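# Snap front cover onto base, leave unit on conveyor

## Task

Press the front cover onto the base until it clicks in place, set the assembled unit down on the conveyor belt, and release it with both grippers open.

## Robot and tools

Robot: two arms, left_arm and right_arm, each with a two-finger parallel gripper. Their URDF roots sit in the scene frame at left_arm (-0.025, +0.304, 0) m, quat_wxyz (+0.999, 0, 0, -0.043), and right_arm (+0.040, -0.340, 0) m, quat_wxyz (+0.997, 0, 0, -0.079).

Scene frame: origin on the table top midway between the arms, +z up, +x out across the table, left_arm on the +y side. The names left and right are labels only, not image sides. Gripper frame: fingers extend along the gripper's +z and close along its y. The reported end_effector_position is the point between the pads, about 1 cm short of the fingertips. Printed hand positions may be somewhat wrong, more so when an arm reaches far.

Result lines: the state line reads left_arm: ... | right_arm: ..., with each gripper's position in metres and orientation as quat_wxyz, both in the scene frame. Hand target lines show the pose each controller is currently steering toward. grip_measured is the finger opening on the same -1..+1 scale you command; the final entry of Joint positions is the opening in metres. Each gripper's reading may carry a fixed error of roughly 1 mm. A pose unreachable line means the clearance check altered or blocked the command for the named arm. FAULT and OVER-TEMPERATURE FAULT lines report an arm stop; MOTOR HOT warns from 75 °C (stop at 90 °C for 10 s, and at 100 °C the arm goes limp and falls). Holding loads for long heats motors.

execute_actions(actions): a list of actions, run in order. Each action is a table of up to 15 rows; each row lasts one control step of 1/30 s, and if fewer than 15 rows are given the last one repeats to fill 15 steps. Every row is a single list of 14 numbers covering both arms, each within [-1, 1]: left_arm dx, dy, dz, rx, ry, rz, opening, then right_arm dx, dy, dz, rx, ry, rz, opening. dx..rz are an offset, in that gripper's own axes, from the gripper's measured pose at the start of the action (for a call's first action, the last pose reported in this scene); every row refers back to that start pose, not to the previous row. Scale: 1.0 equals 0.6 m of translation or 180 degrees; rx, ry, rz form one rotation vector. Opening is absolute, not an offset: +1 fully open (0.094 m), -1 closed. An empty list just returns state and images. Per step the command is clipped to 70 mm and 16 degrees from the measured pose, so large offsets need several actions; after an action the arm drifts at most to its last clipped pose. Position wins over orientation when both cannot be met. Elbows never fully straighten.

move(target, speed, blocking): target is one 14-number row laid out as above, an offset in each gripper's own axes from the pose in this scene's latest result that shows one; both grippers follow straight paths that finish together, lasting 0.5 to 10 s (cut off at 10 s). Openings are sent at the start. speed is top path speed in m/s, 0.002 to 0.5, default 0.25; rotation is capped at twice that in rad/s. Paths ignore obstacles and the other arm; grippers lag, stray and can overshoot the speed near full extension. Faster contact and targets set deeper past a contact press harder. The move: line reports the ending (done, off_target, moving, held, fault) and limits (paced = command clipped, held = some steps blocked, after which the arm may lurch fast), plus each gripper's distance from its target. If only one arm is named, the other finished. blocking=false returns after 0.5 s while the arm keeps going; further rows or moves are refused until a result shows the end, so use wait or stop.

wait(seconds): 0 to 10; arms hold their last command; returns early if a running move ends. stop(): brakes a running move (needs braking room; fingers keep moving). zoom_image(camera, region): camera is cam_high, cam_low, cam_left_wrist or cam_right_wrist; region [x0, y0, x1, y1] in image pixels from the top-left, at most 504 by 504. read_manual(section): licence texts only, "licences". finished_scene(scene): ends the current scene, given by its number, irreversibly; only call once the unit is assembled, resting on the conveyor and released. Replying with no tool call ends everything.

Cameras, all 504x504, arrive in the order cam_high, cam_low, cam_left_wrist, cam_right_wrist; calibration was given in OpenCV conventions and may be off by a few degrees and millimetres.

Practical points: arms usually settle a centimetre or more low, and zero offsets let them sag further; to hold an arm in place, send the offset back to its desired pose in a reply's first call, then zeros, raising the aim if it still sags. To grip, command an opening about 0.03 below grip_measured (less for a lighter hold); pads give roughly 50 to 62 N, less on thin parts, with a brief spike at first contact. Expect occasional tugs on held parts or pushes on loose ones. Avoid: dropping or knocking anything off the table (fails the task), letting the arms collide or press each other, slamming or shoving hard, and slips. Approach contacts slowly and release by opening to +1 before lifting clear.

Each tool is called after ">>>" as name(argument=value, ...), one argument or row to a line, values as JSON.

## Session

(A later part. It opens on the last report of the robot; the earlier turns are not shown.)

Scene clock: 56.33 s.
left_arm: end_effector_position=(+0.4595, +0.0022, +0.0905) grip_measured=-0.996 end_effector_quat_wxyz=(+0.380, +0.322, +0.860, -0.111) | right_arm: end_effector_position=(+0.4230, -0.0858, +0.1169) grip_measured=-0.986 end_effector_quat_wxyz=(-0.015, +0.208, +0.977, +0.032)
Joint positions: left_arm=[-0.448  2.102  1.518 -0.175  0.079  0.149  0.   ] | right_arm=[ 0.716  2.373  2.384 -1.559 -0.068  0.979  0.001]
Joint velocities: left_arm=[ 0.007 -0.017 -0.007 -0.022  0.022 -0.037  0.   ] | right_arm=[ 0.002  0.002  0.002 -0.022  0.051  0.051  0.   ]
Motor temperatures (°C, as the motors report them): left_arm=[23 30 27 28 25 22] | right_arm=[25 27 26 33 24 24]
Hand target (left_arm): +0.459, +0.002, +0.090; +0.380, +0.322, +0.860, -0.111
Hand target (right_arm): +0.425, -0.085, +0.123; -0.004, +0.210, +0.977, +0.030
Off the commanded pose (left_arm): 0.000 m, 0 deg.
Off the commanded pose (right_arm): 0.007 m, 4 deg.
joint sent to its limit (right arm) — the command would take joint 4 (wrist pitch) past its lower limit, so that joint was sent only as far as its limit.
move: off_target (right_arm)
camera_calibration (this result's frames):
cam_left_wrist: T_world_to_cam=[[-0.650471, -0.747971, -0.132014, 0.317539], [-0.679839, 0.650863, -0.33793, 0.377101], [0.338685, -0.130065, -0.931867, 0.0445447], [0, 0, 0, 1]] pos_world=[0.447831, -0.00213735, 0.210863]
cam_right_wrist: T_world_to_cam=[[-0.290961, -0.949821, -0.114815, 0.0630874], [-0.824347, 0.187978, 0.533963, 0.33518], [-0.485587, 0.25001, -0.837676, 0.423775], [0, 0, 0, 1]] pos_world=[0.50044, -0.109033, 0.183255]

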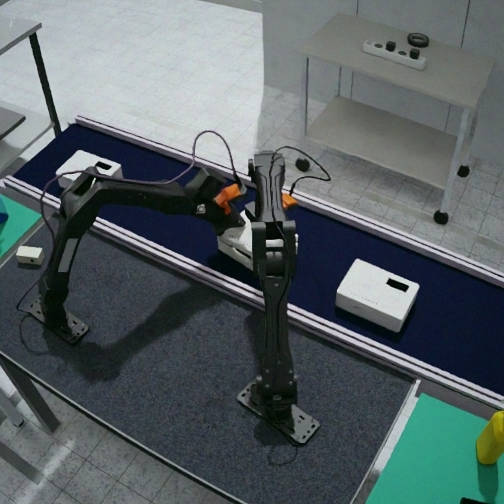

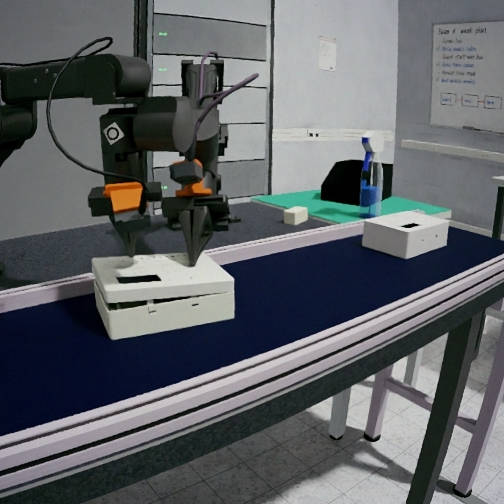

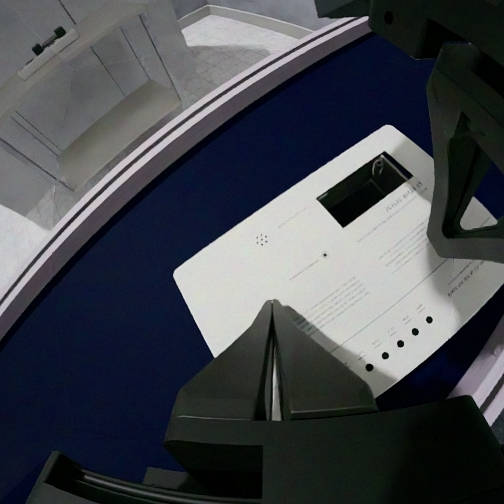

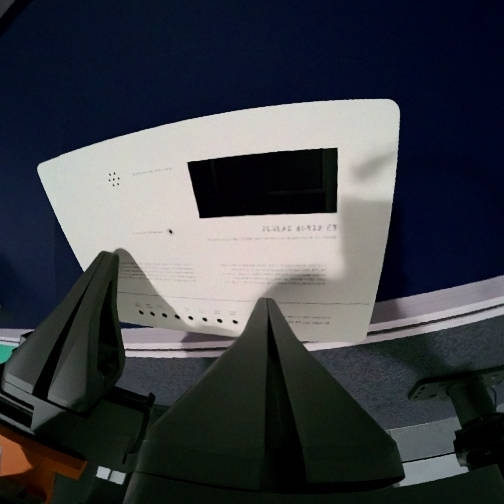

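>>> move(
  target=[0,0,0.02,0,0,0,-1, 0,0,0.09,0,0,0,-1],
  speed=0.04,
)

Scene clock: 58.30 s.
left_arm: end_effector_position=(+0.4659, -0.0016, +0.0909) grip_measured=-0.996 end_effector_quat_wxyz=(+0.389, +0.321, +0.856, -0.113) | right_arm: end_effector_position=(+0.4203, -0.0875, +0.0985) grip_measured=-0.986 end_effector_quat_wxyz=(-0.004, +0.208, +0.977, +0.044)
Joint positions: left_arm=[-0.448  2.12   1.533 -0.151  0.079  0.149  0.   ] | right_arm=[ 0.716  2.281  2.149 -1.384 -0.068  0.979  0.001]
Joint velocities: left_arm=[ 0.012  0.002  0.007 -0.037 -0.037 -0.037  0.001] | right_arm=[-0.007  0.007 -0.012 -0.037  0.095  0.066  0.   ]
Motor temperatures (°C, as the motors report them): left_arm=[23 30 27 28 25 22] | right_arm=[25 27 25 32 24 24]
Hand target (left_arm): +0.466, -0.003, +0.082; +0.380, +0.322, +0.860, -0.111
Hand target (right_arm): +0.420, -0.083, +0.064; -0.016, +0.208, +0.977, +0.032
Off the commanded pose (left_arm): 0.009 m, 1 deg.
Off the commanded pose (right_arm): 0.036 m, 2 deg.
move: off_target (right_arm)
camera_calibration (this result's frames):
cam_left_wrist: T_world_to_cam=[[-0.648096, -0.749373, -0.13569, 0.31815], [-0.673677, 0.647225, -0.356733, 0.382864], [0.355148, -0.139786, -0.9243, 0.0338766], [0, 0, 0, 1]] pos_world=[0.452088, -0.00465079, 0.211062]
cam_right_wrist: T_world_to_cam=[[-0.28819, -0.947461, -0.138795, 0.0599454], [-0.838697, 0.179801, 0.514062, 0.350427], [-0.462098, 0.264555, -0.846449, 0.399744], [0, 0, 0, 1]] pos_world=[0.495898, -0.111965, 0.166542]

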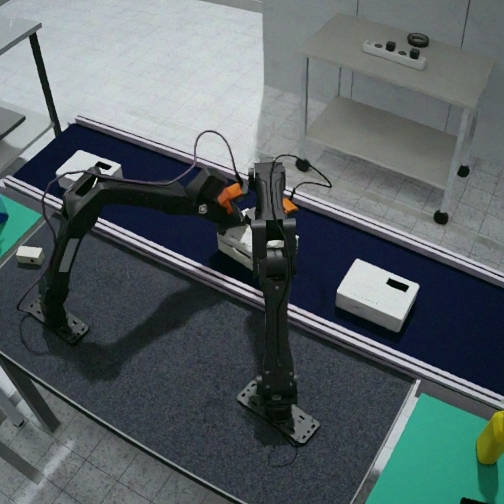

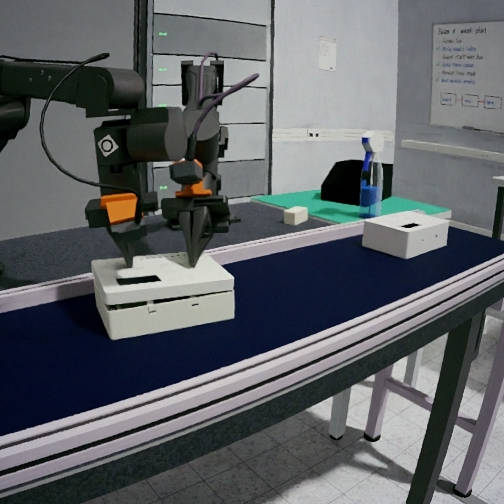

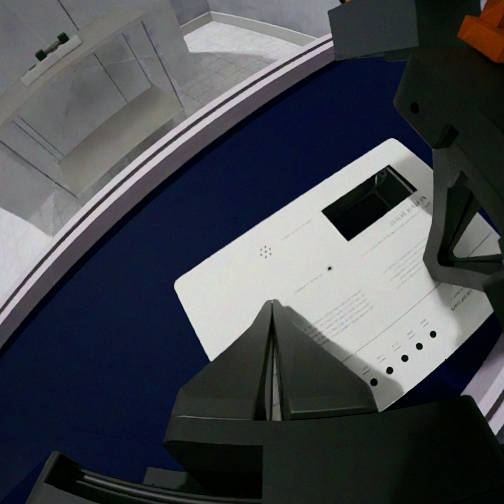

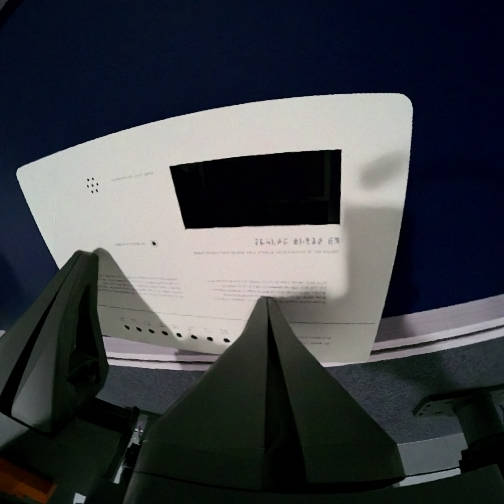

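>>> zoom_image(
  camera="cam_low",
  region=[60, 230, 260, 350],
)

Region (60, 230, 260, 350) of cam_low's 504x504 image, scaled by 2.520, with more detail than that image has; it fills the top 302 rows of this view, and the rest is white.

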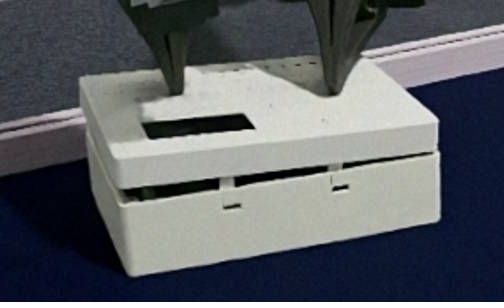

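>>> move(
  target=[0,0,0.01,0,0,0,-1, 0,0,0.1,0,0,0,-1],
  speed=0.03,
)

>>> zoom_image(
  camera="cam_low",
  region=[60, 230, 260, 350],
)

Scene clock: 61.03 s.
left_arm: end_effector_position=(+0.4666, -0.0020, +0.0901) grip_measured=-0.996 end_effector_quat_wxyz=(+0.390, +0.321, +0.855, -0.113) | right_arm: end_effector_position=(+0.4372, -0.0725, +0.0968) grip_measured=-0.986 end_effector_quat_wxyz=(+0.042, +0.205, +0.973, +0.102)
Joint positions: left_arm=[-0.448  2.123  1.533 -0.146  0.079  0.149  0.   ] | right_arm=[ 0.716  2.207  2.    -1.162 -0.089  0.981  0.001]
Joint velocities: left_arm=[-0.002  0.002 -0.007  0.007 -0.095  0.051 -0.001] | right_arm=[-0.012 -0.002 -0.012 -0.022  0.022 -0.007  0.001]
Motor temperatures (°C, as the motors report them): left_arm=[23 30 27 28 25 22] | right_arm=[25 27 25 32 24 24]
Hand target (left_arm): +0.469, -0.004, +0.087; +0.390, +0.321, +0.856, -0.113
Hand target (right_arm): +0.418, -0.084, +0.043; -0.003, +0.207, +0.977, +0.043
Off the commanded pose (left_arm): 0.005 m, 0 deg.
Off the commanded pose (right_arm): 0.061 m, 9 deg.
move: off_target (right_arm)
camera_calibration (this result's frames):
cam_left_wrist: T_world_to_cam=[[-0.647828, -0.749531, -0.136095, 0.318106], [-0.672972, 0.646809, -0.358813, 0.383196], [0.356969, -0.140861, -0.923435, 0.0319728], [0, 0, 0, 1]] pos_world=[0.452545, -0.00492046, 0.210313]
cam_right_wrist: T_world_to_cam=[[-0.264684, -0.928492, -0.260471, 0.0816395], [-0.892529, 0.133594, 0.430749, 0.390965], [-0.36515, 0.34649, -0.864066, 0.367419], [0, 0, 0, 1]] pos_world=[0.504719, -0.103736, 0.170332]

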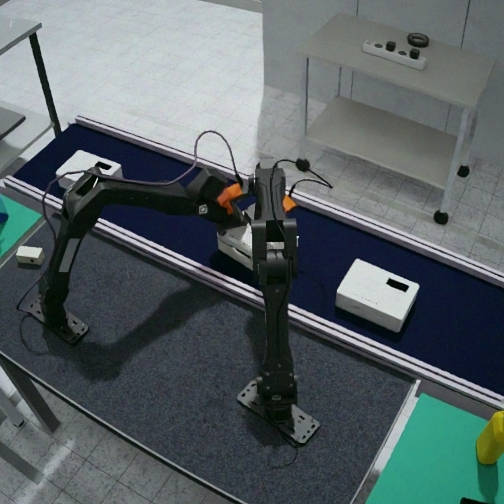

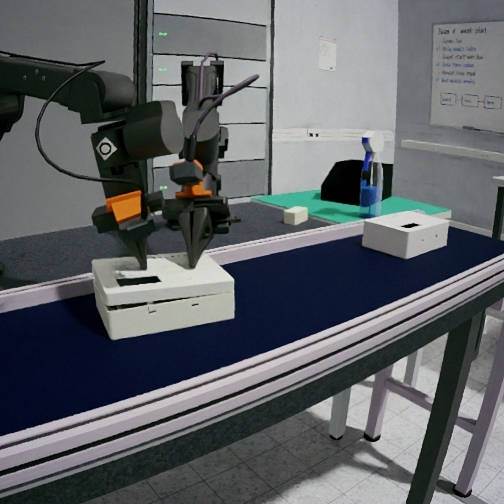

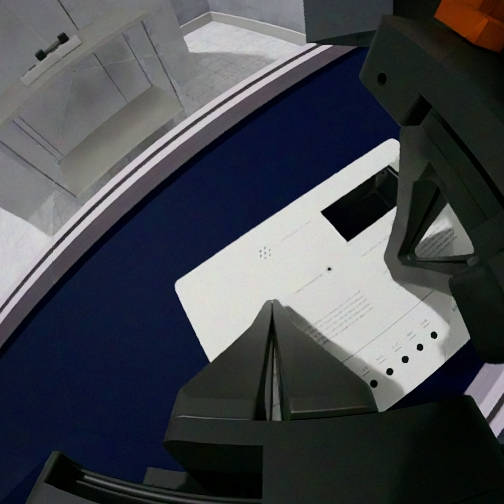

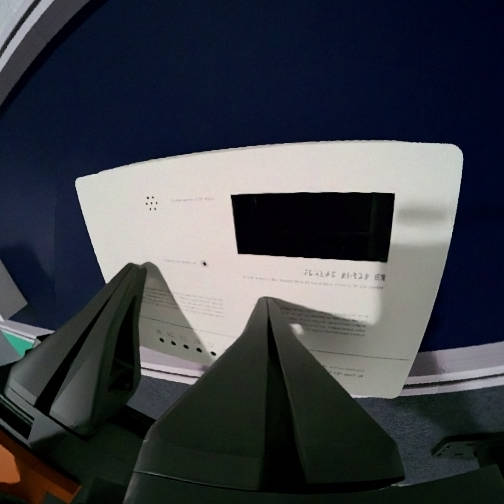

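Region (60, 230, 260, 350) of cam_low's 504x504 image, scaled by 2.520, with more detail than that image has; it fills the top 302 rows of this view, and the rest is white.

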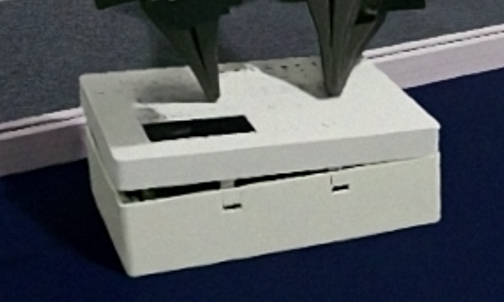

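>>> execute_actions(
  actions=[
    [[0,0,0,0,0,0,-1, 0,0.01,-0.05,0,0,0,-1]],
    [[0,0,0,0,0,0,-1, -0.015,-0.08,-0.02,-0.02,0,0,-1]],
    [[0,0,0,0,0,0,-1, -0.015,-0.08,-0.02,-0.02,0,0,-1]],
  ],
)

Scene clock: 62.97 s.
left_arm: end_effector_position=(+0.4666, -0.0020, +0.0902) grip_measured=-0.996 end_effector_quat_wxyz=(+0.391, +0.321, +0.855, -0.113) | right_arm: end_effector_position=(+0.4120, -0.1827, +0.1124) grip_measured=-0.986 end_effector_quat_wxyz=(+0.038, +0.230, +0.963, +0.132)
Joint positions: left_arm=[-0.448  2.123  1.533 -0.146  0.079  0.149  0.   ] | right_arm=[ 0.475  1.883  1.574 -1.057 -0.185  0.805  0.001]
Joint velocities: left_arm=[-0.007 -0.007 -0.007 -0.037 -0.007 -0.022 -0.001] | right_arm=[ 0.007 -0.012 -0.002  0.022 -0.022 -0.066 -0.001]
Motor temperatures (°C, as the motors report them): left_arm=[23 30 27 28 25 22] | right_arm=[25 28 25 32 24 24]
Hand target (left_arm): +0.467, -0.002, +0.090; +0.391, +0.321, +0.855, -0.113
Hand target (right_arm): +0.410, -0.177, +0.118; +0.046, +0.216, +0.965, +0.145
Off the commanded pose (left_arm): 0.000 m, 0 deg.
Off the commanded pose (right_arm): 0.008 m, 3 deg.
camera_calibration (this result's frames):
cam_left_wrist: T_world_to_cam=[[-0.647784, -0.749557, -0.136163, 0.318112], [-0.672854, 0.646739, -0.359159, 0.383255], [0.357272, -0.14104, -0.92329, 0.0318584], [0, 0, 0, 1]] pos_world=[0.45256, -0.0049295, 0.210379]
cam_right_wrist: T_world_to_cam=[[-0.310595, -0.895452, -0.318899, 0.00828903], [-0.885209, 0.150251, 0.440262, 0.375404], [-0.346318, 0.419035, -0.839329, 0.41261], [0, 0, 0, 1]] pos_world=[0.477779, -0.221881, 0.183683]

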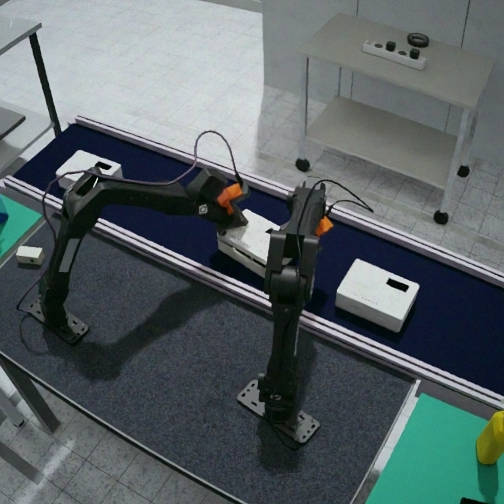

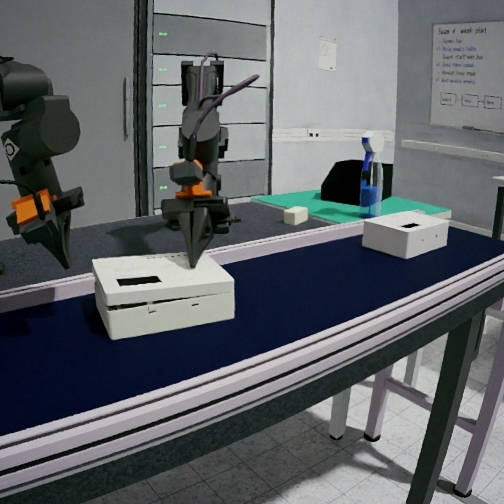

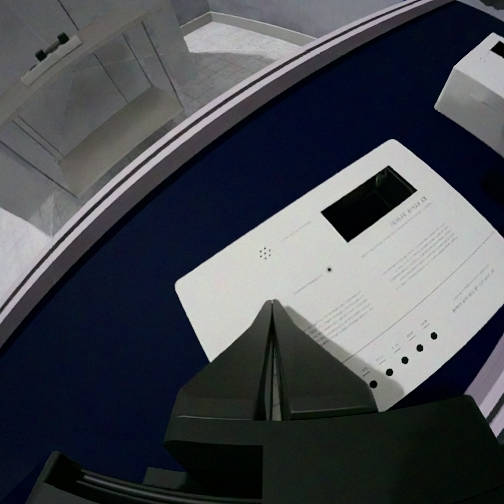

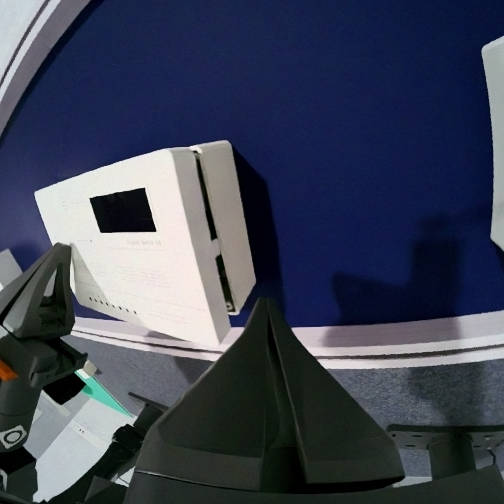

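>>> zoom_image(
  camera="cam_right_wrist",
  region=[120, 120, 300, 360],
)

>>> zoom_image(
  camera="cam_high",
  region=[200, 190, 320, 290],
)

Region (120, 120, 300, 360) of cam_right_wrist's 504x504 image, scaled by 2.100, with more detail than that image has; it fills the left 378 columns of this view, and the rest is white.

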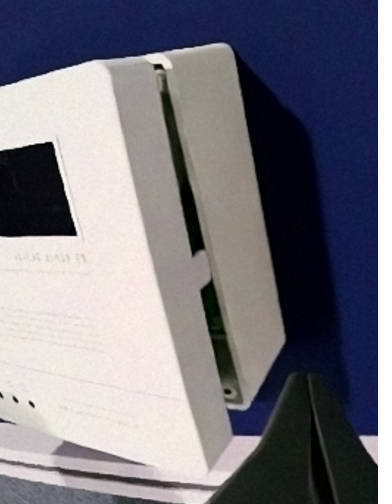

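Region (200, 190, 320, 290) of cam_high's 504x504 image, scaled by 4.200, with more detail than that image has.

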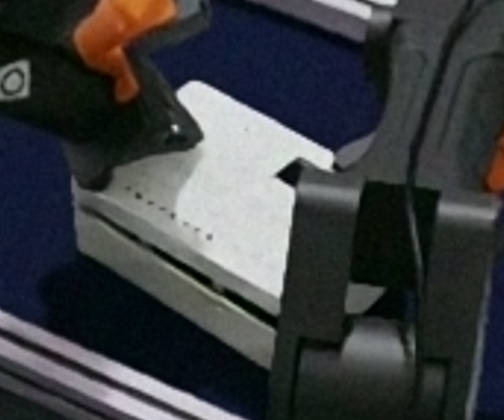

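>>> move(
  target=[0,0,0,0,0,0,-1, 0.004,0.035,0.039,-0.02,0,0,-1],
  speed=0.08,
)

Scene clock: 64.30 s.
left_arm: end_effector_position=(+0.4666, -0.0020, +0.0902) grip_measured=-0.996 end_effector_quat_wxyz=(+0.391, +0.321, +0.855, -0.113) | right_arm: end_effector_position=(+0.4245, -0.1633, +0.1004) grip_measured=-0.987 end_effector_quat_wxyz=(+0.050, +0.231, +0.959, +0.158)
Joint positions: left_arm=[-0.448  2.123  1.533 -0.146  0.079  0.149  0.   ] | right_arm=[ 0.5    1.911  1.548 -0.946 -0.209  0.841  0.001]
Joint velocities: left_arm=[-0.002 -0.007 -0.002  0.007 -0.081  0.007 -0.   ] | right_arm=[-0.007  0.002 -0.007 -0.037 -0.022 -0.037 -0.001]
Motor temperatures (°C, as the motors report them): left_arm=[23 30 27 28 25 22] | right_arm=[25 28 25 32 24 24]
Hand target (left_arm): +0.467, -0.002, +0.090; +0.391, +0.321, +0.855, -0.113
Hand target (right_arm): +0.422, -0.158, +0.096; +0.045, +0.229, +0.959, +0.163
Off the commanded pose (left_arm): 0.000 m, 0 deg.
Off the commanded pose (right_arm): 0.008 m, 1 deg.
move: done
camera_calibration (this result's frames):
cam_left_wrist: T_world_to_cam=[[-0.647784, -0.749557, -0.136163, 0.318112], [-0.672854, 0.646739, -0.359159, 0.383255], [0.357272, -0.14104, -0.92329, 0.0318584], [0, 0, 0, 1]] pos_world=[0.45256, -0.0049295, 0.210379]
cam_right_wrist: T_world_to_cam=[[-0.302446, -0.878093, -0.370782, 0.0302559], [-0.900058, 0.135066, 0.41431, 0.395362], [-0.313723, 0.459032, -0.831185, 0.390597], [0, 0, 0, 1]] pos_world=[0.487539, -0.206129, 0.172074]

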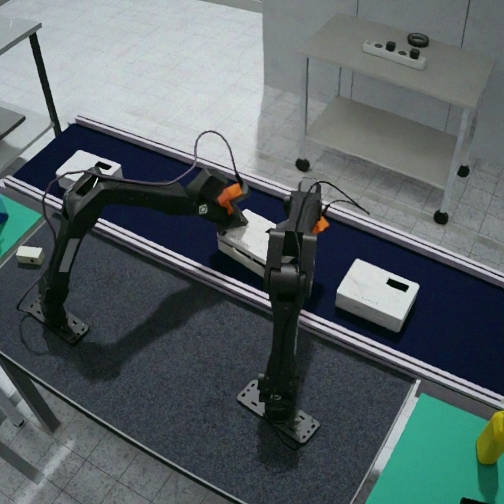

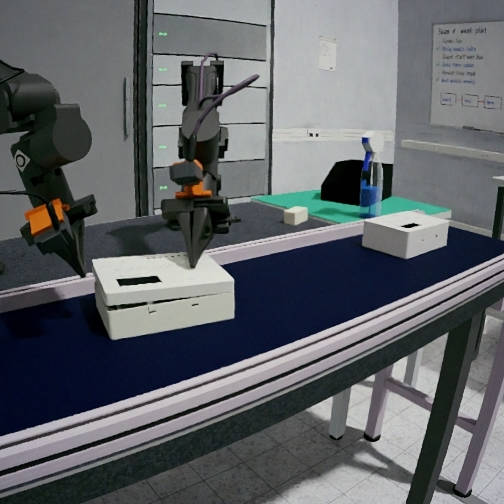

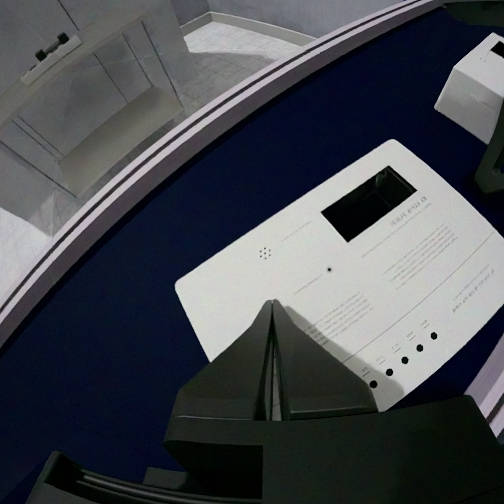

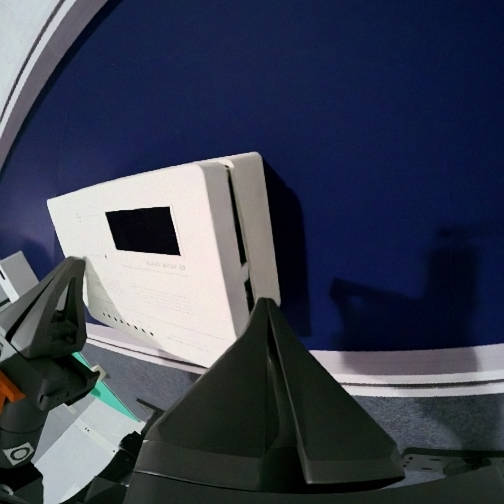

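>>> move(
  target=[0,0,0,0,0,0,-1, 0,-0.009,0.025,0,0,0,-1],
  speed=0.05,
)

>>> move(
  target=[0,0,0,0,0,0,-1, 0.012,0.038,0.013,0,0,0,-1],
  speed=0.02,
)

Scene clock: 65.17 s.
left_arm: end_effector_position=(+0.4666, -0.0020, +0.0902) grip_measured=-0.996 end_effector_quat_wxyz=(+0.391, +0.321, +0.855, -0.113) | right_arm: end_effector_position=(+0.4242, -0.1635, +0.0917) grip_measured=-0.987 end_effector_quat_wxyz=(+0.052, +0.231, +0.958, +0.159)
Joint positions: left_arm=[-0.448  2.123  1.533 -0.146  0.079  0.149  0.   ] | right_arm=[ 0.5    1.911  1.512 -0.906 -0.209  0.842  0.001]
Joint velocities: left_arm=[-0.002  0.012 -0.002 -0.022  0.051  0.037 -0.001] | right_arm=[-0.017  0.002  0.007  0.051 -0.007 -0.007  0.001]
Motor temperatures (°C, as the motors report them): left_arm=[23 30 27 28 25 22] | right_arm=[25 28 25 32 24 24]
Hand target (left_arm): +0.467, -0.002, +0.090; +0.391, +0.321, +0.855, -0.113
Hand target (right_arm): +0.425, -0.164, +0.085; +0.050, +0.231, +0.959, +0.158
Off the commanded pose (left_arm): 0.000 m, 0 deg.
Off the commanded pose (right_arm): 0.007 m, 0 deg.
move: done
camera_calibration (this result's frames):
cam_left_wrist: T_world_to_cam=[[-0.647784, -0.749557, -0.136163, 0.318112], [-0.672854, 0.646739, -0.359159, 0.383255], [0.357272, -0.14104, -0.92329, 0.0318584], [0, 0, 0, 1]] pos_world=[0.45256, -0.0049295, 0.210379]
cam_right_wrist: T_world_to_cam=[[-0.301465, -0.877485, -0.373012, 0.026701], [-0.901449, 0.134837, 0.411349, 0.399502], [-0.310657, 0.460259, -0.831657, 0.382247], [0, 0, 0, 1]] pos_world=[0.486928, -0.206371, 0.163523]

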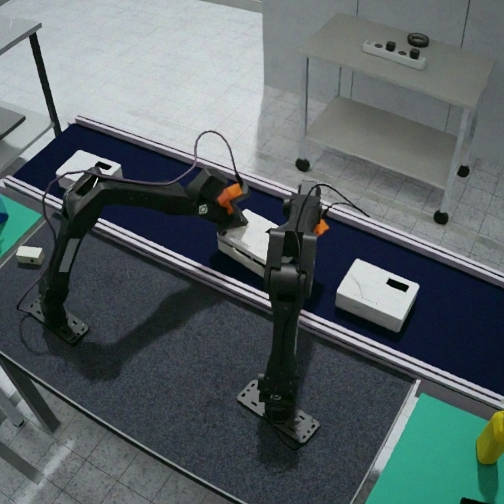

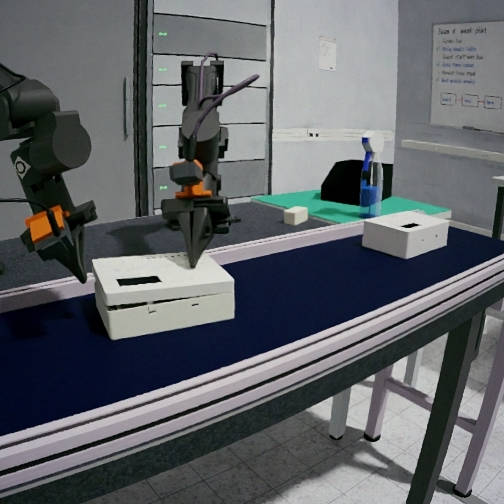

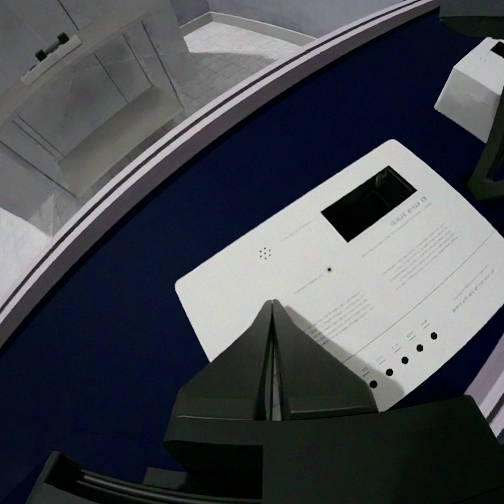

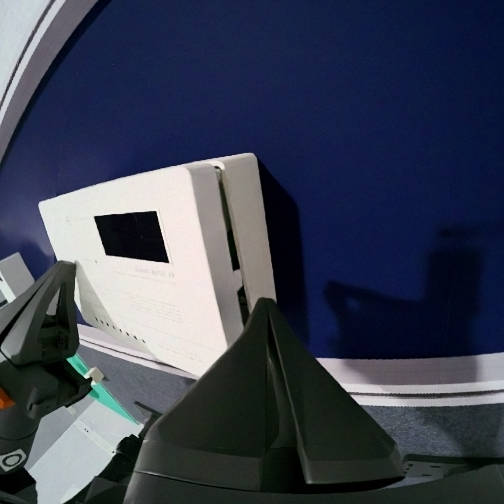

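Scene clock: 66.63 s.
left_arm: end_effector_position=(+0.4666, -0.0020, +0.0902) grip_measured=-0.996 end_effector_quat_wxyz=(+0.391, +0.321, +0.855, -0.113) | right_arm: end_effector_position=(+0.4244, -0.1482, +0.0862) grip_measured=-0.987 end_effector_quat_wxyz=(+0.045, +0.236, +0.958, +0.154)
Joint positions: left_arm=[-0.448  2.123  1.533 -0.146  0.079  0.149  0.   ] | right_arm=[ 0.538  1.947  1.544 -0.91  -0.197  0.888  0.001]
Joint velocities: left_arm=[-0.007  0.002  0.017  0.007 -0.007 -0.081 -0.   ] | right_arm=[ 0.002 -0.012 -0.002  0.022 -0.007 -0.022  0.001]
Motor temperatures (°C, as the motors report them): left_arm=[23 30 27 28 25 22] | right_arm=[25 28 25 31 24 24]
Hand target (left_arm): +0.467, -0.002, +0.090; +0.391, +0.321, +0.855, -0.113
Hand target (right_arm): +0.429, -0.139, +0.092; +0.052, +0.231, +0.958, +0.160
Off the commanded pose (left_arm): 0.000 m, 0 deg.
Off the commanded pose (right_arm): 0.012 m, 1 deg.
move: off_target (right_arm)
camera_calibration (this result's frames):
cam_left_wrist: T_world_to_cam=[[-0.647784, -0.749557, -0.136163, 0.318112], [-0.672854, 0.646739, -0.359159, 0.383255], [0.357272, -0.14104, -0.92329, 0.0318584], [0, 0, 0, 1]] pos_world=[0.45256, -0.0049295, 0.210379]
cam_right_wrist: T_world_to_cam=[[-0.314825, -0.877256, -0.362364, 0.0429104], [-0.893375, 0.144936, 0.425294, 0.396743], [-0.320572, 0.45762, -0.829348, 0.374332], [0, 0, 0, 1]] pos_world=[0.487949, -0.191161, 0.157268]

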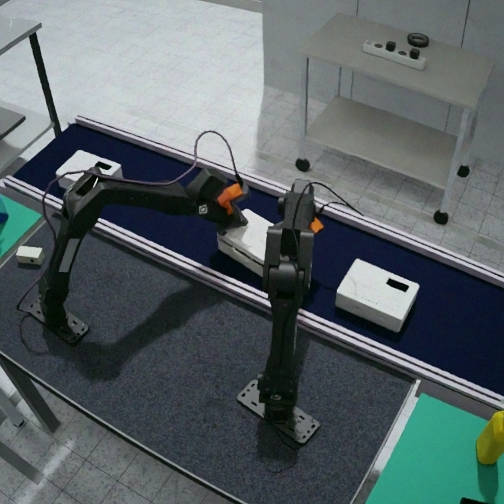

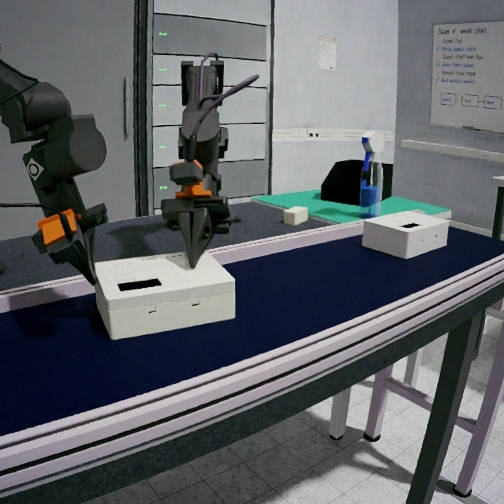

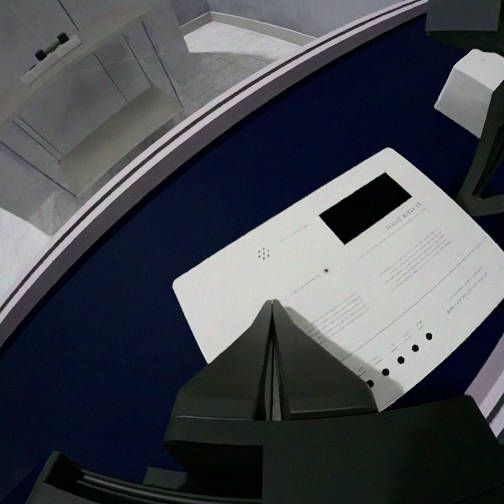

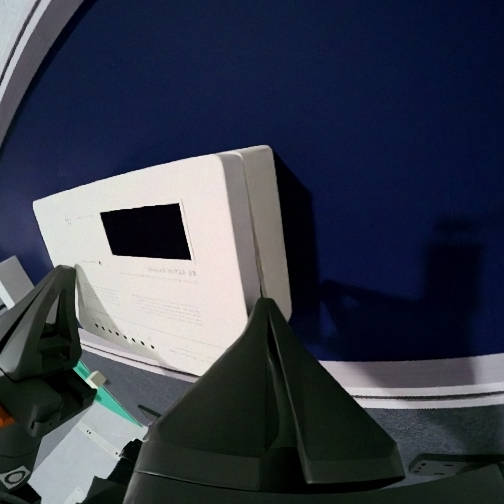

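>>> move(
  target=[0,0,-0.06,0,0,0,-1, 0,0.01,-0.05,0,0,0,-1],
  speed=0.1,
)

>>> move(
  target=[0,0,-0.15,0,0,0,-1, 0.09,0.10,0.025,0.1,0,0,-1],
  speed=0.2,
)

Scene clock: 67.90 s.
left_arm: end_effector_position=(+0.4494, +0.0082, +0.1152) grip_measured=-0.996 end_effector_quat_wxyz=(+0.397, +0.320, +0.852, -0.114) | right_arm: end_effector_position=(+0.4169, -0.1511, +0.0976) grip_measured=-0.987 end_effector_quat_wxyz=(+0.028, +0.239, +0.960, +0.142)
Joint positions: left_arm=[-0.448  2.014  1.458 -0.165  0.079  0.149  0.   ] | right_arm=[ 0.539  1.947  1.599 -1.007 -0.197  0.889  0.001]
Joint velocities: left_arm=[ 0.012  0.002 -0.002  0.007 -0.007 -0.081 -0.001] | right_arm=[-0.007  0.002  0.007 -0.022  0.022  0.007 -0.001]
Motor temperatures (°C, as the motors report them): left_arm=[23 30 27 29 25 22] | right_arm=[25 28 26 31 24 24]
Hand target (left_arm): +0.445, +0.013, +0.115; +0.391, +0.321, +0.855, -0.113
Hand target (right_arm): +0.422, -0.152, +0.116; +0.045, +0.236, +0.958, +0.154
Off the commanded pose (left_arm): 0.007 m, 1 deg.
Off the commanded pose (right_arm): 0.020 m, 2 deg.
move: off_target (right_arm)
camera_calibration (this result's frames):
cam_left_wrist: T_world_to_cam=[[-0.645977, -0.750624, -0.138843, 0.31748], [-0.668044, 0.643899, -0.372976, 0.373479], [0.369366, -0.14818, -0.917394, 0.0565198], [0, 0, 0, 1]] pos_world=[0.433709, 0.00620043, 0.23523]
cam_right_wrist: T_world_to_cam=[[-0.329077, -0.882446, -0.336151, 0.0447532], [-0.876137, 0.152527, 0.457296, 0.376437], [-0.352267, 0.445, -0.823337, 0.393449], [0, 0, 0, 1]] pos_world=[0.483137, -0.193009, 0.166842]

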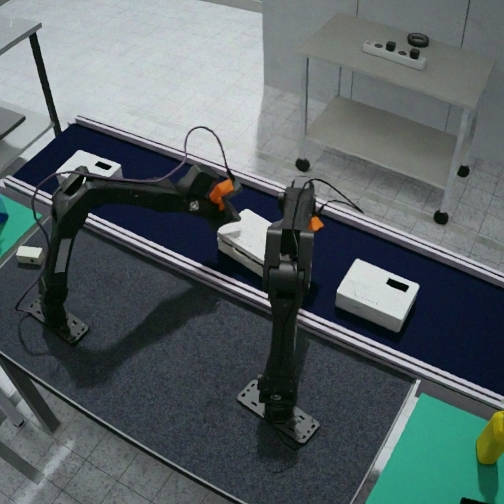

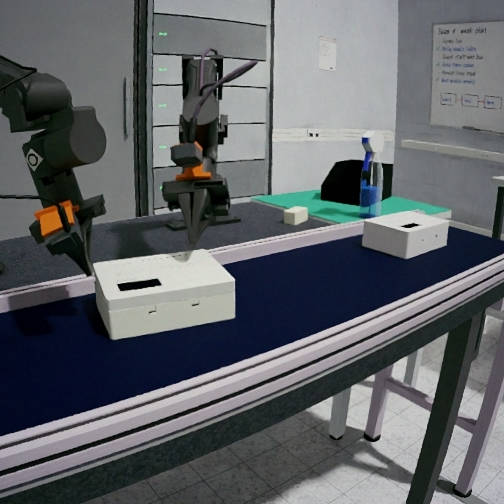

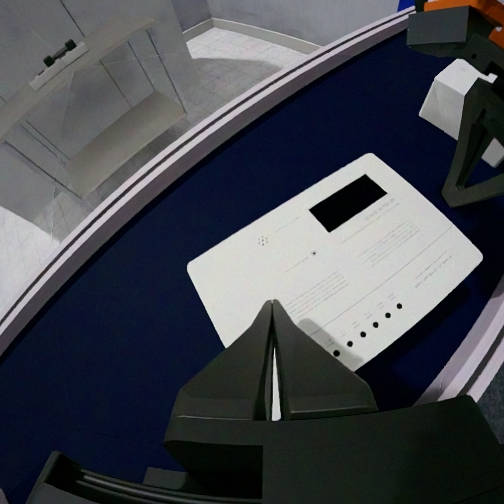

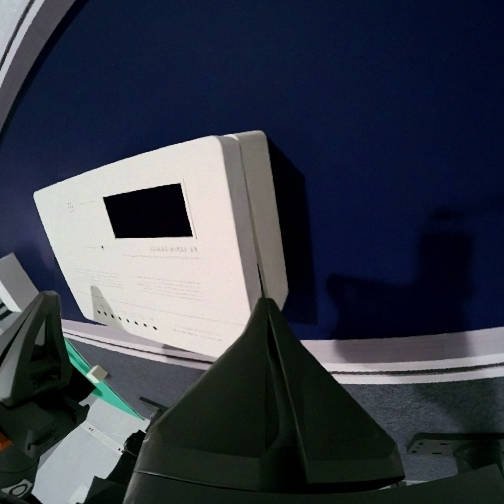

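Scene clock: 69.47 s.
left_arm: end_effector_position=(+0.3993, +0.0413, +0.1772) grip_measured=-0.996 end_effector_quat_wxyz=(+0.405, +0.318, +0.850, -0.113) | right_arm: end_effector_position=(+0.3951, -0.0697, +0.0994) grip_measured=-0.986 end_effector_quat_wxyz=(-0.019, +0.235, +0.972, -0.001)
Joint positions: left_arm=[-0.442  1.729  1.325 -0.302  0.079  0.153  0.   ] | right_arm=[ 0.797  2.342  2.26  -1.515 -0.027  1.111  0.001]
Joint velocities: left_arm=[-0.002  0.002  0.012 -0.022  0.007 -0.051 -0.   ] | right_arm=[-0.012  0.002 -0.002 -0.007 -0.007  0.022 -0.002]
Motor temperatures (°C, as the motors report them): left_arm=[23 30 27 29 25 22] | right_arm=[25 28 26 31 24 24]
Hand target (left_arm): +0.395, +0.047, +0.176; +0.398, +0.320, +0.852, -0.114
Hand target (right_arm): +0.398, -0.071, +0.102; -0.010, +0.239, +0.971, -0.007
Off the commanded pose (left_arm): 0.009 m, 1 deg.
Off the commanded pose (right_arm): 0.004 m, 2 deg.
move: done
camera_calibration (this result's frames):
cam_left_wrist: T_world_to_cam=[[-0.641407, -0.753466, -0.144518, 0.31788], [-0.664745, 0.639847, -0.38563, 0.342912], [0.383028, -0.151278, -0.911265, 0.130319], [0, 0, 0, 1]] pos_world=[0.381924, 0.039815, 0.296932]
cam_right_wrist: T_world_to_cam=[[-0.342024, -0.938555, -0.0461873, 0.0824263], [-0.800334, 0.265193, 0.537716, 0.314044], [-0.492428, 0.220877, -0.84186, 0.392617], [0, 0, 0, 1]] pos_world=[0.472868, -0.0926408, 0.165469]

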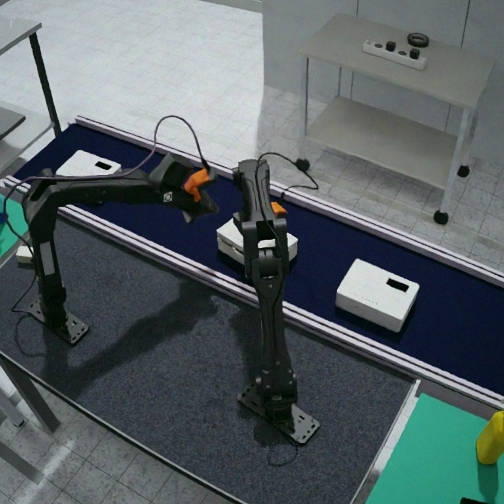

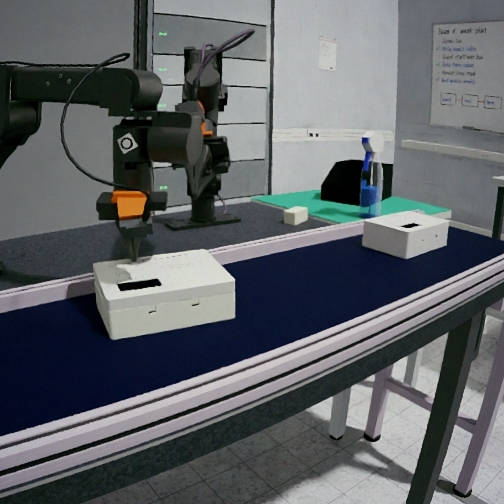

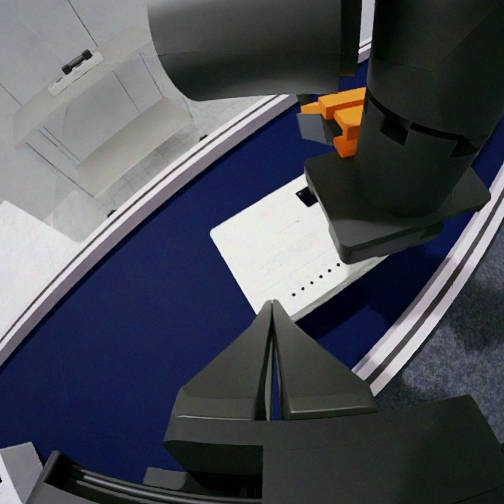

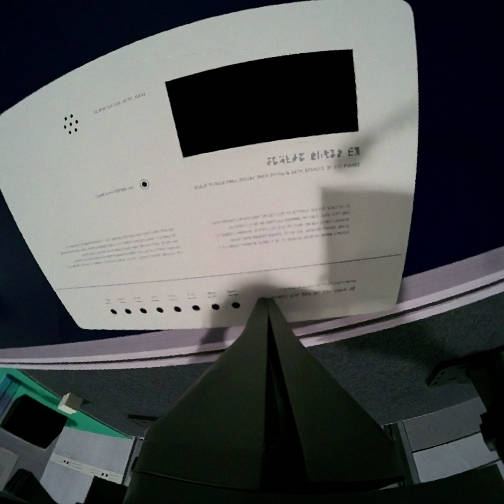

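Tip is right near the −x edge. Press.

>>> move(
  target=[0,0,-0.05,0,0,0,-1, -0.008,0,0.07,0,0,0,-1],
  speed=0.03,
)

>>> zoom_image(
  camera="cam_high",
  region=[200, 190, 320, 290],
)

Scene clock: 71.27 s.
left_arm: end_effector_position=(+0.3857, +0.0492, +0.1952) grip_measured=-0.996 end_effector_quat_wxyz=(+0.408, +0.318, +0.848, -0.114) | right_arm: end_effector_position=(+0.3953, -0.0693, +0.0958) grip_measured=-0.987 end_effector_quat_wxyz=(-0.003, +0.234, +0.972, +0.019)
Joint positions: left_arm=[-0.442  1.657  1.31  -0.351  0.079  0.153  0.   ] | right_arm=[ 0.797  2.268  2.119 -1.397 -0.028  1.111  0.001]
Joint velocities: left_arm=[-0.002 -0.012 -0.002  0.007 -0.022 -0.051  0.   ] | right_arm=[-0.002 -0.017 -0.007 -0.081 -0.007 -0.081 -0.001]
Motor temperatures (°C, as the motors report them): left_arm=[23 30 27 29 25 22] | right_arm=[25 28 26 31 24 24]
Hand target (left_arm): +0.381, +0.054, +0.197; +0.405, +0.318, +0.850, -0.113
Hand target (right_arm): +0.396, -0.073, +0.059; -0.019, +0.234, +0.972, -0.002
Off the commanded pose (left_arm): 0.007 m, 0 deg.
Off the commanded pose (right_arm): 0.039 m, 3 deg.
move: off_target (right_arm)
camera_calibration (this result's frames):
cam_left_wrist: T_world_to_cam=[[-0.640402, -0.754052, -0.145917, 0.317641], [-0.662051, 0.638278, -0.392798, 0.336178], [0.389326, -0.154944, -0.907975, 0.150299], [0, 0, 0, 1]] pos_world=[0.367469, 0.0482308, 0.314867]
cam_right_wrist: T_world_to_cam=[[-0.339248, -0.936434, -0.0894578, 0.0858513], [-0.821828, 0.248765, 0.512558, 0.325806], [-0.457723, 0.247403, -0.85398, 0.378957], [0, 0, 0, 1]] pos_world=[0.470338, -0.0944101, 0.164307]

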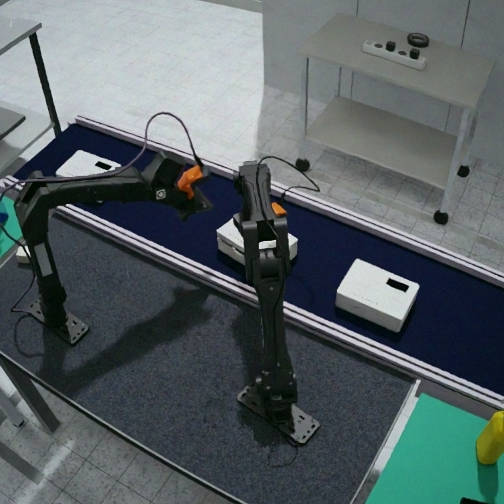

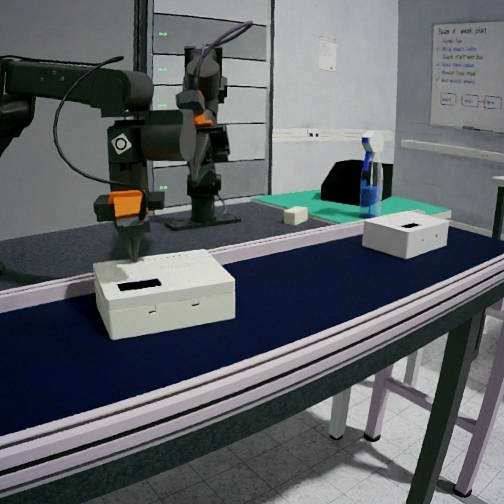

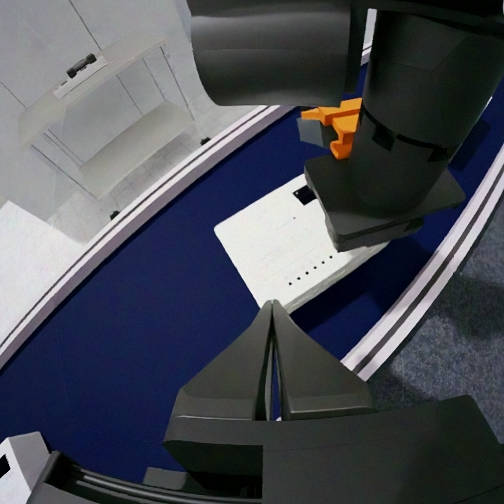

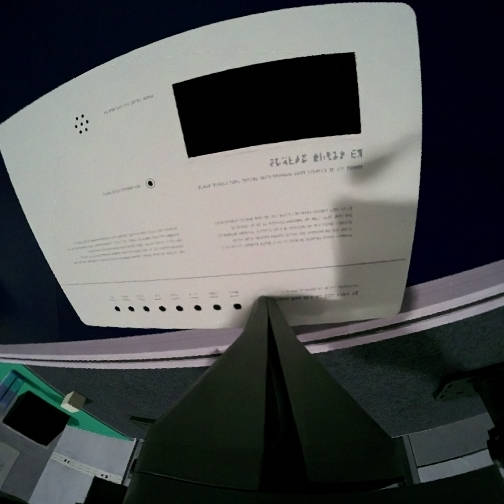

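Region (200, 190, 320, 290) of cam_high's 504x504 image, scaled by 4.200, with more detail than that image has.

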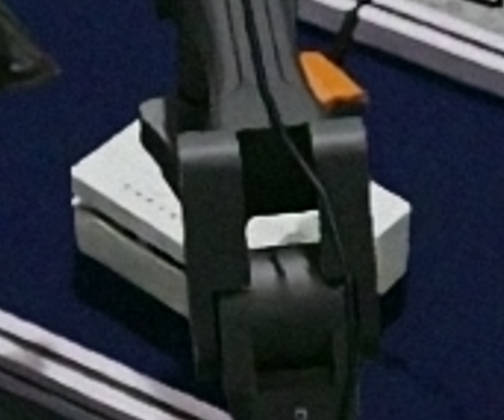

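Gap persists; press harder.

>>> move(
  target=[0,0,0,0,0,0,-1, 0,0,0.11,0.015,0,0,-1],
  speed=0.05,
)

>>> zoom_image(
  camera="cam_high",
  region=[200, 190, 320, 290],
)

Scene clock: 72.97 s.
left_arm: end_effector_position=(+0.3855, +0.0493, +0.1950) grip_measured=-0.996 end_effector_quat_wxyz=(+0.408, +0.318, +0.848, -0.114) | right_arm: end_effector_position=(+0.3953, -0.0693, +0.0946) grip_measured=-0.987 end_effector_quat_wxyz=(+0.012, +0.234, +0.971, +0.036)
Joint positions: left_arm=[-0.442  1.657  1.31  -0.352  0.079  0.153  0.   ] | right_arm=[ 0.797  2.209  2.016 -1.306 -0.028  1.112  0.001]
Joint velocities: left_arm=[-0.002 -0.002  0.007 -0.022 -0.007  0.081  0.   ] | right_arm=[ 0.002 -0.017  0.002 -0.007  0.051  0.037 -0.   ]
Motor temperatures (°C, as the motors report them): left_arm=[23 30 27 29 25 22] | right_arm=[25 28 26 31 24 24]
Hand target (left_arm): +0.386, +0.049, +0.195; +0.408, +0.318, +0.848, -0.114
Hand target (right_arm): +0.390, -0.071, +0.034; -0.009, +0.233, +0.972, -0.006
Off the commanded pose (left_arm): 0.000 m, 0 deg.
Off the commanded pose (right_arm): 0.065 m, 5 deg.
move: off_target (right_arm)
camera_calibration (this result's frames):
cam_left_wrist: T_world_to_cam=[[-0.640546, -0.753968, -0.145718, 0.31759], [-0.662439, 0.638504, -0.391776, 0.335868], [0.388427, -0.154421, -0.908448, 0.150591], [0, 0, 0, 1]] pos_world=[0.36743, 0.0482539, 0.314667]
cam_right_wrist: T_world_to_cam=[[-0.336693, -0.932959, -0.127376, 0.0885411], [-0.839834, 0.236366, 0.488682, 0.334917], [-0.425813, 0.271511, -0.863114, 0.36786], [0, 0, 0, 1]] pos_world=[0.467726, -0.0964357, 0.165115]

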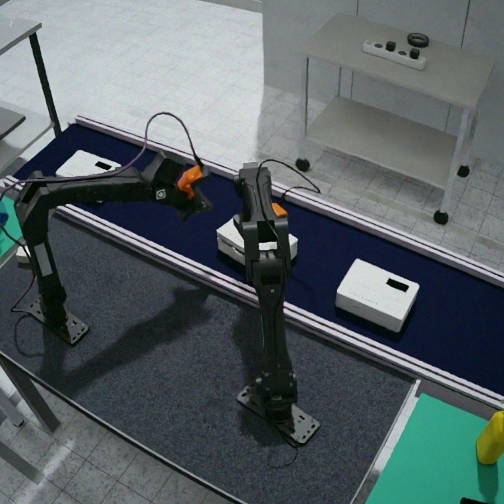

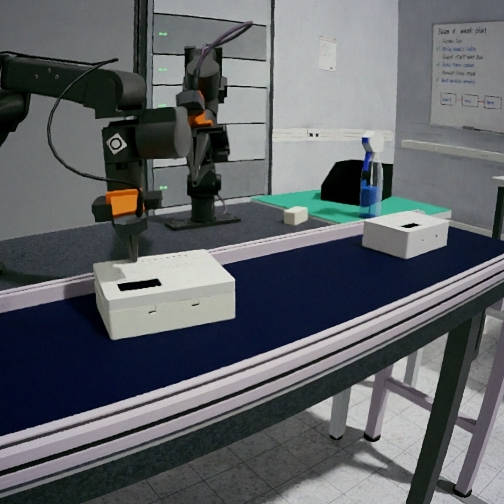

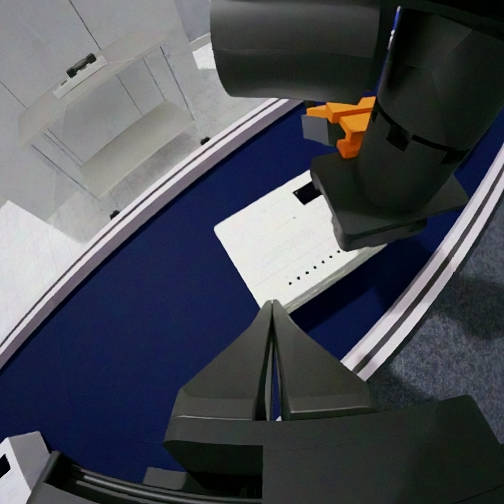

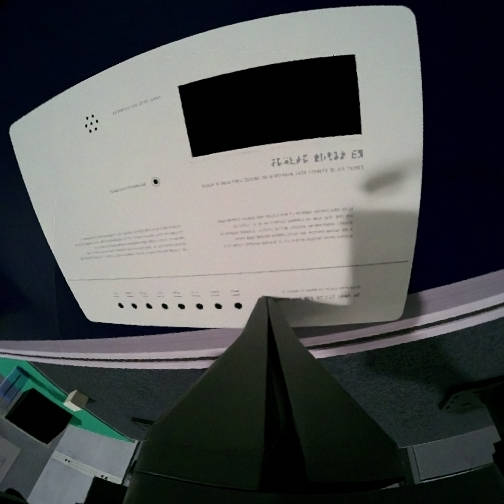

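Region (200, 190, 320, 290) of cam_high's 504x504 image, scaled by 4.200, with more detail than that image has.

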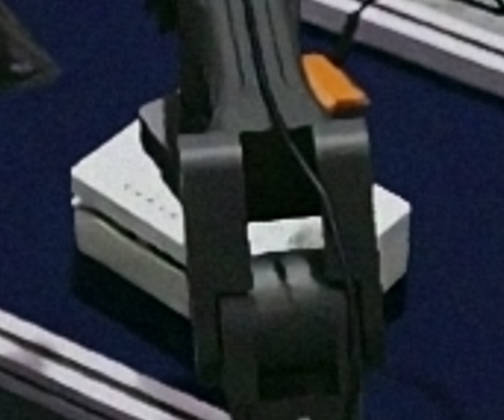

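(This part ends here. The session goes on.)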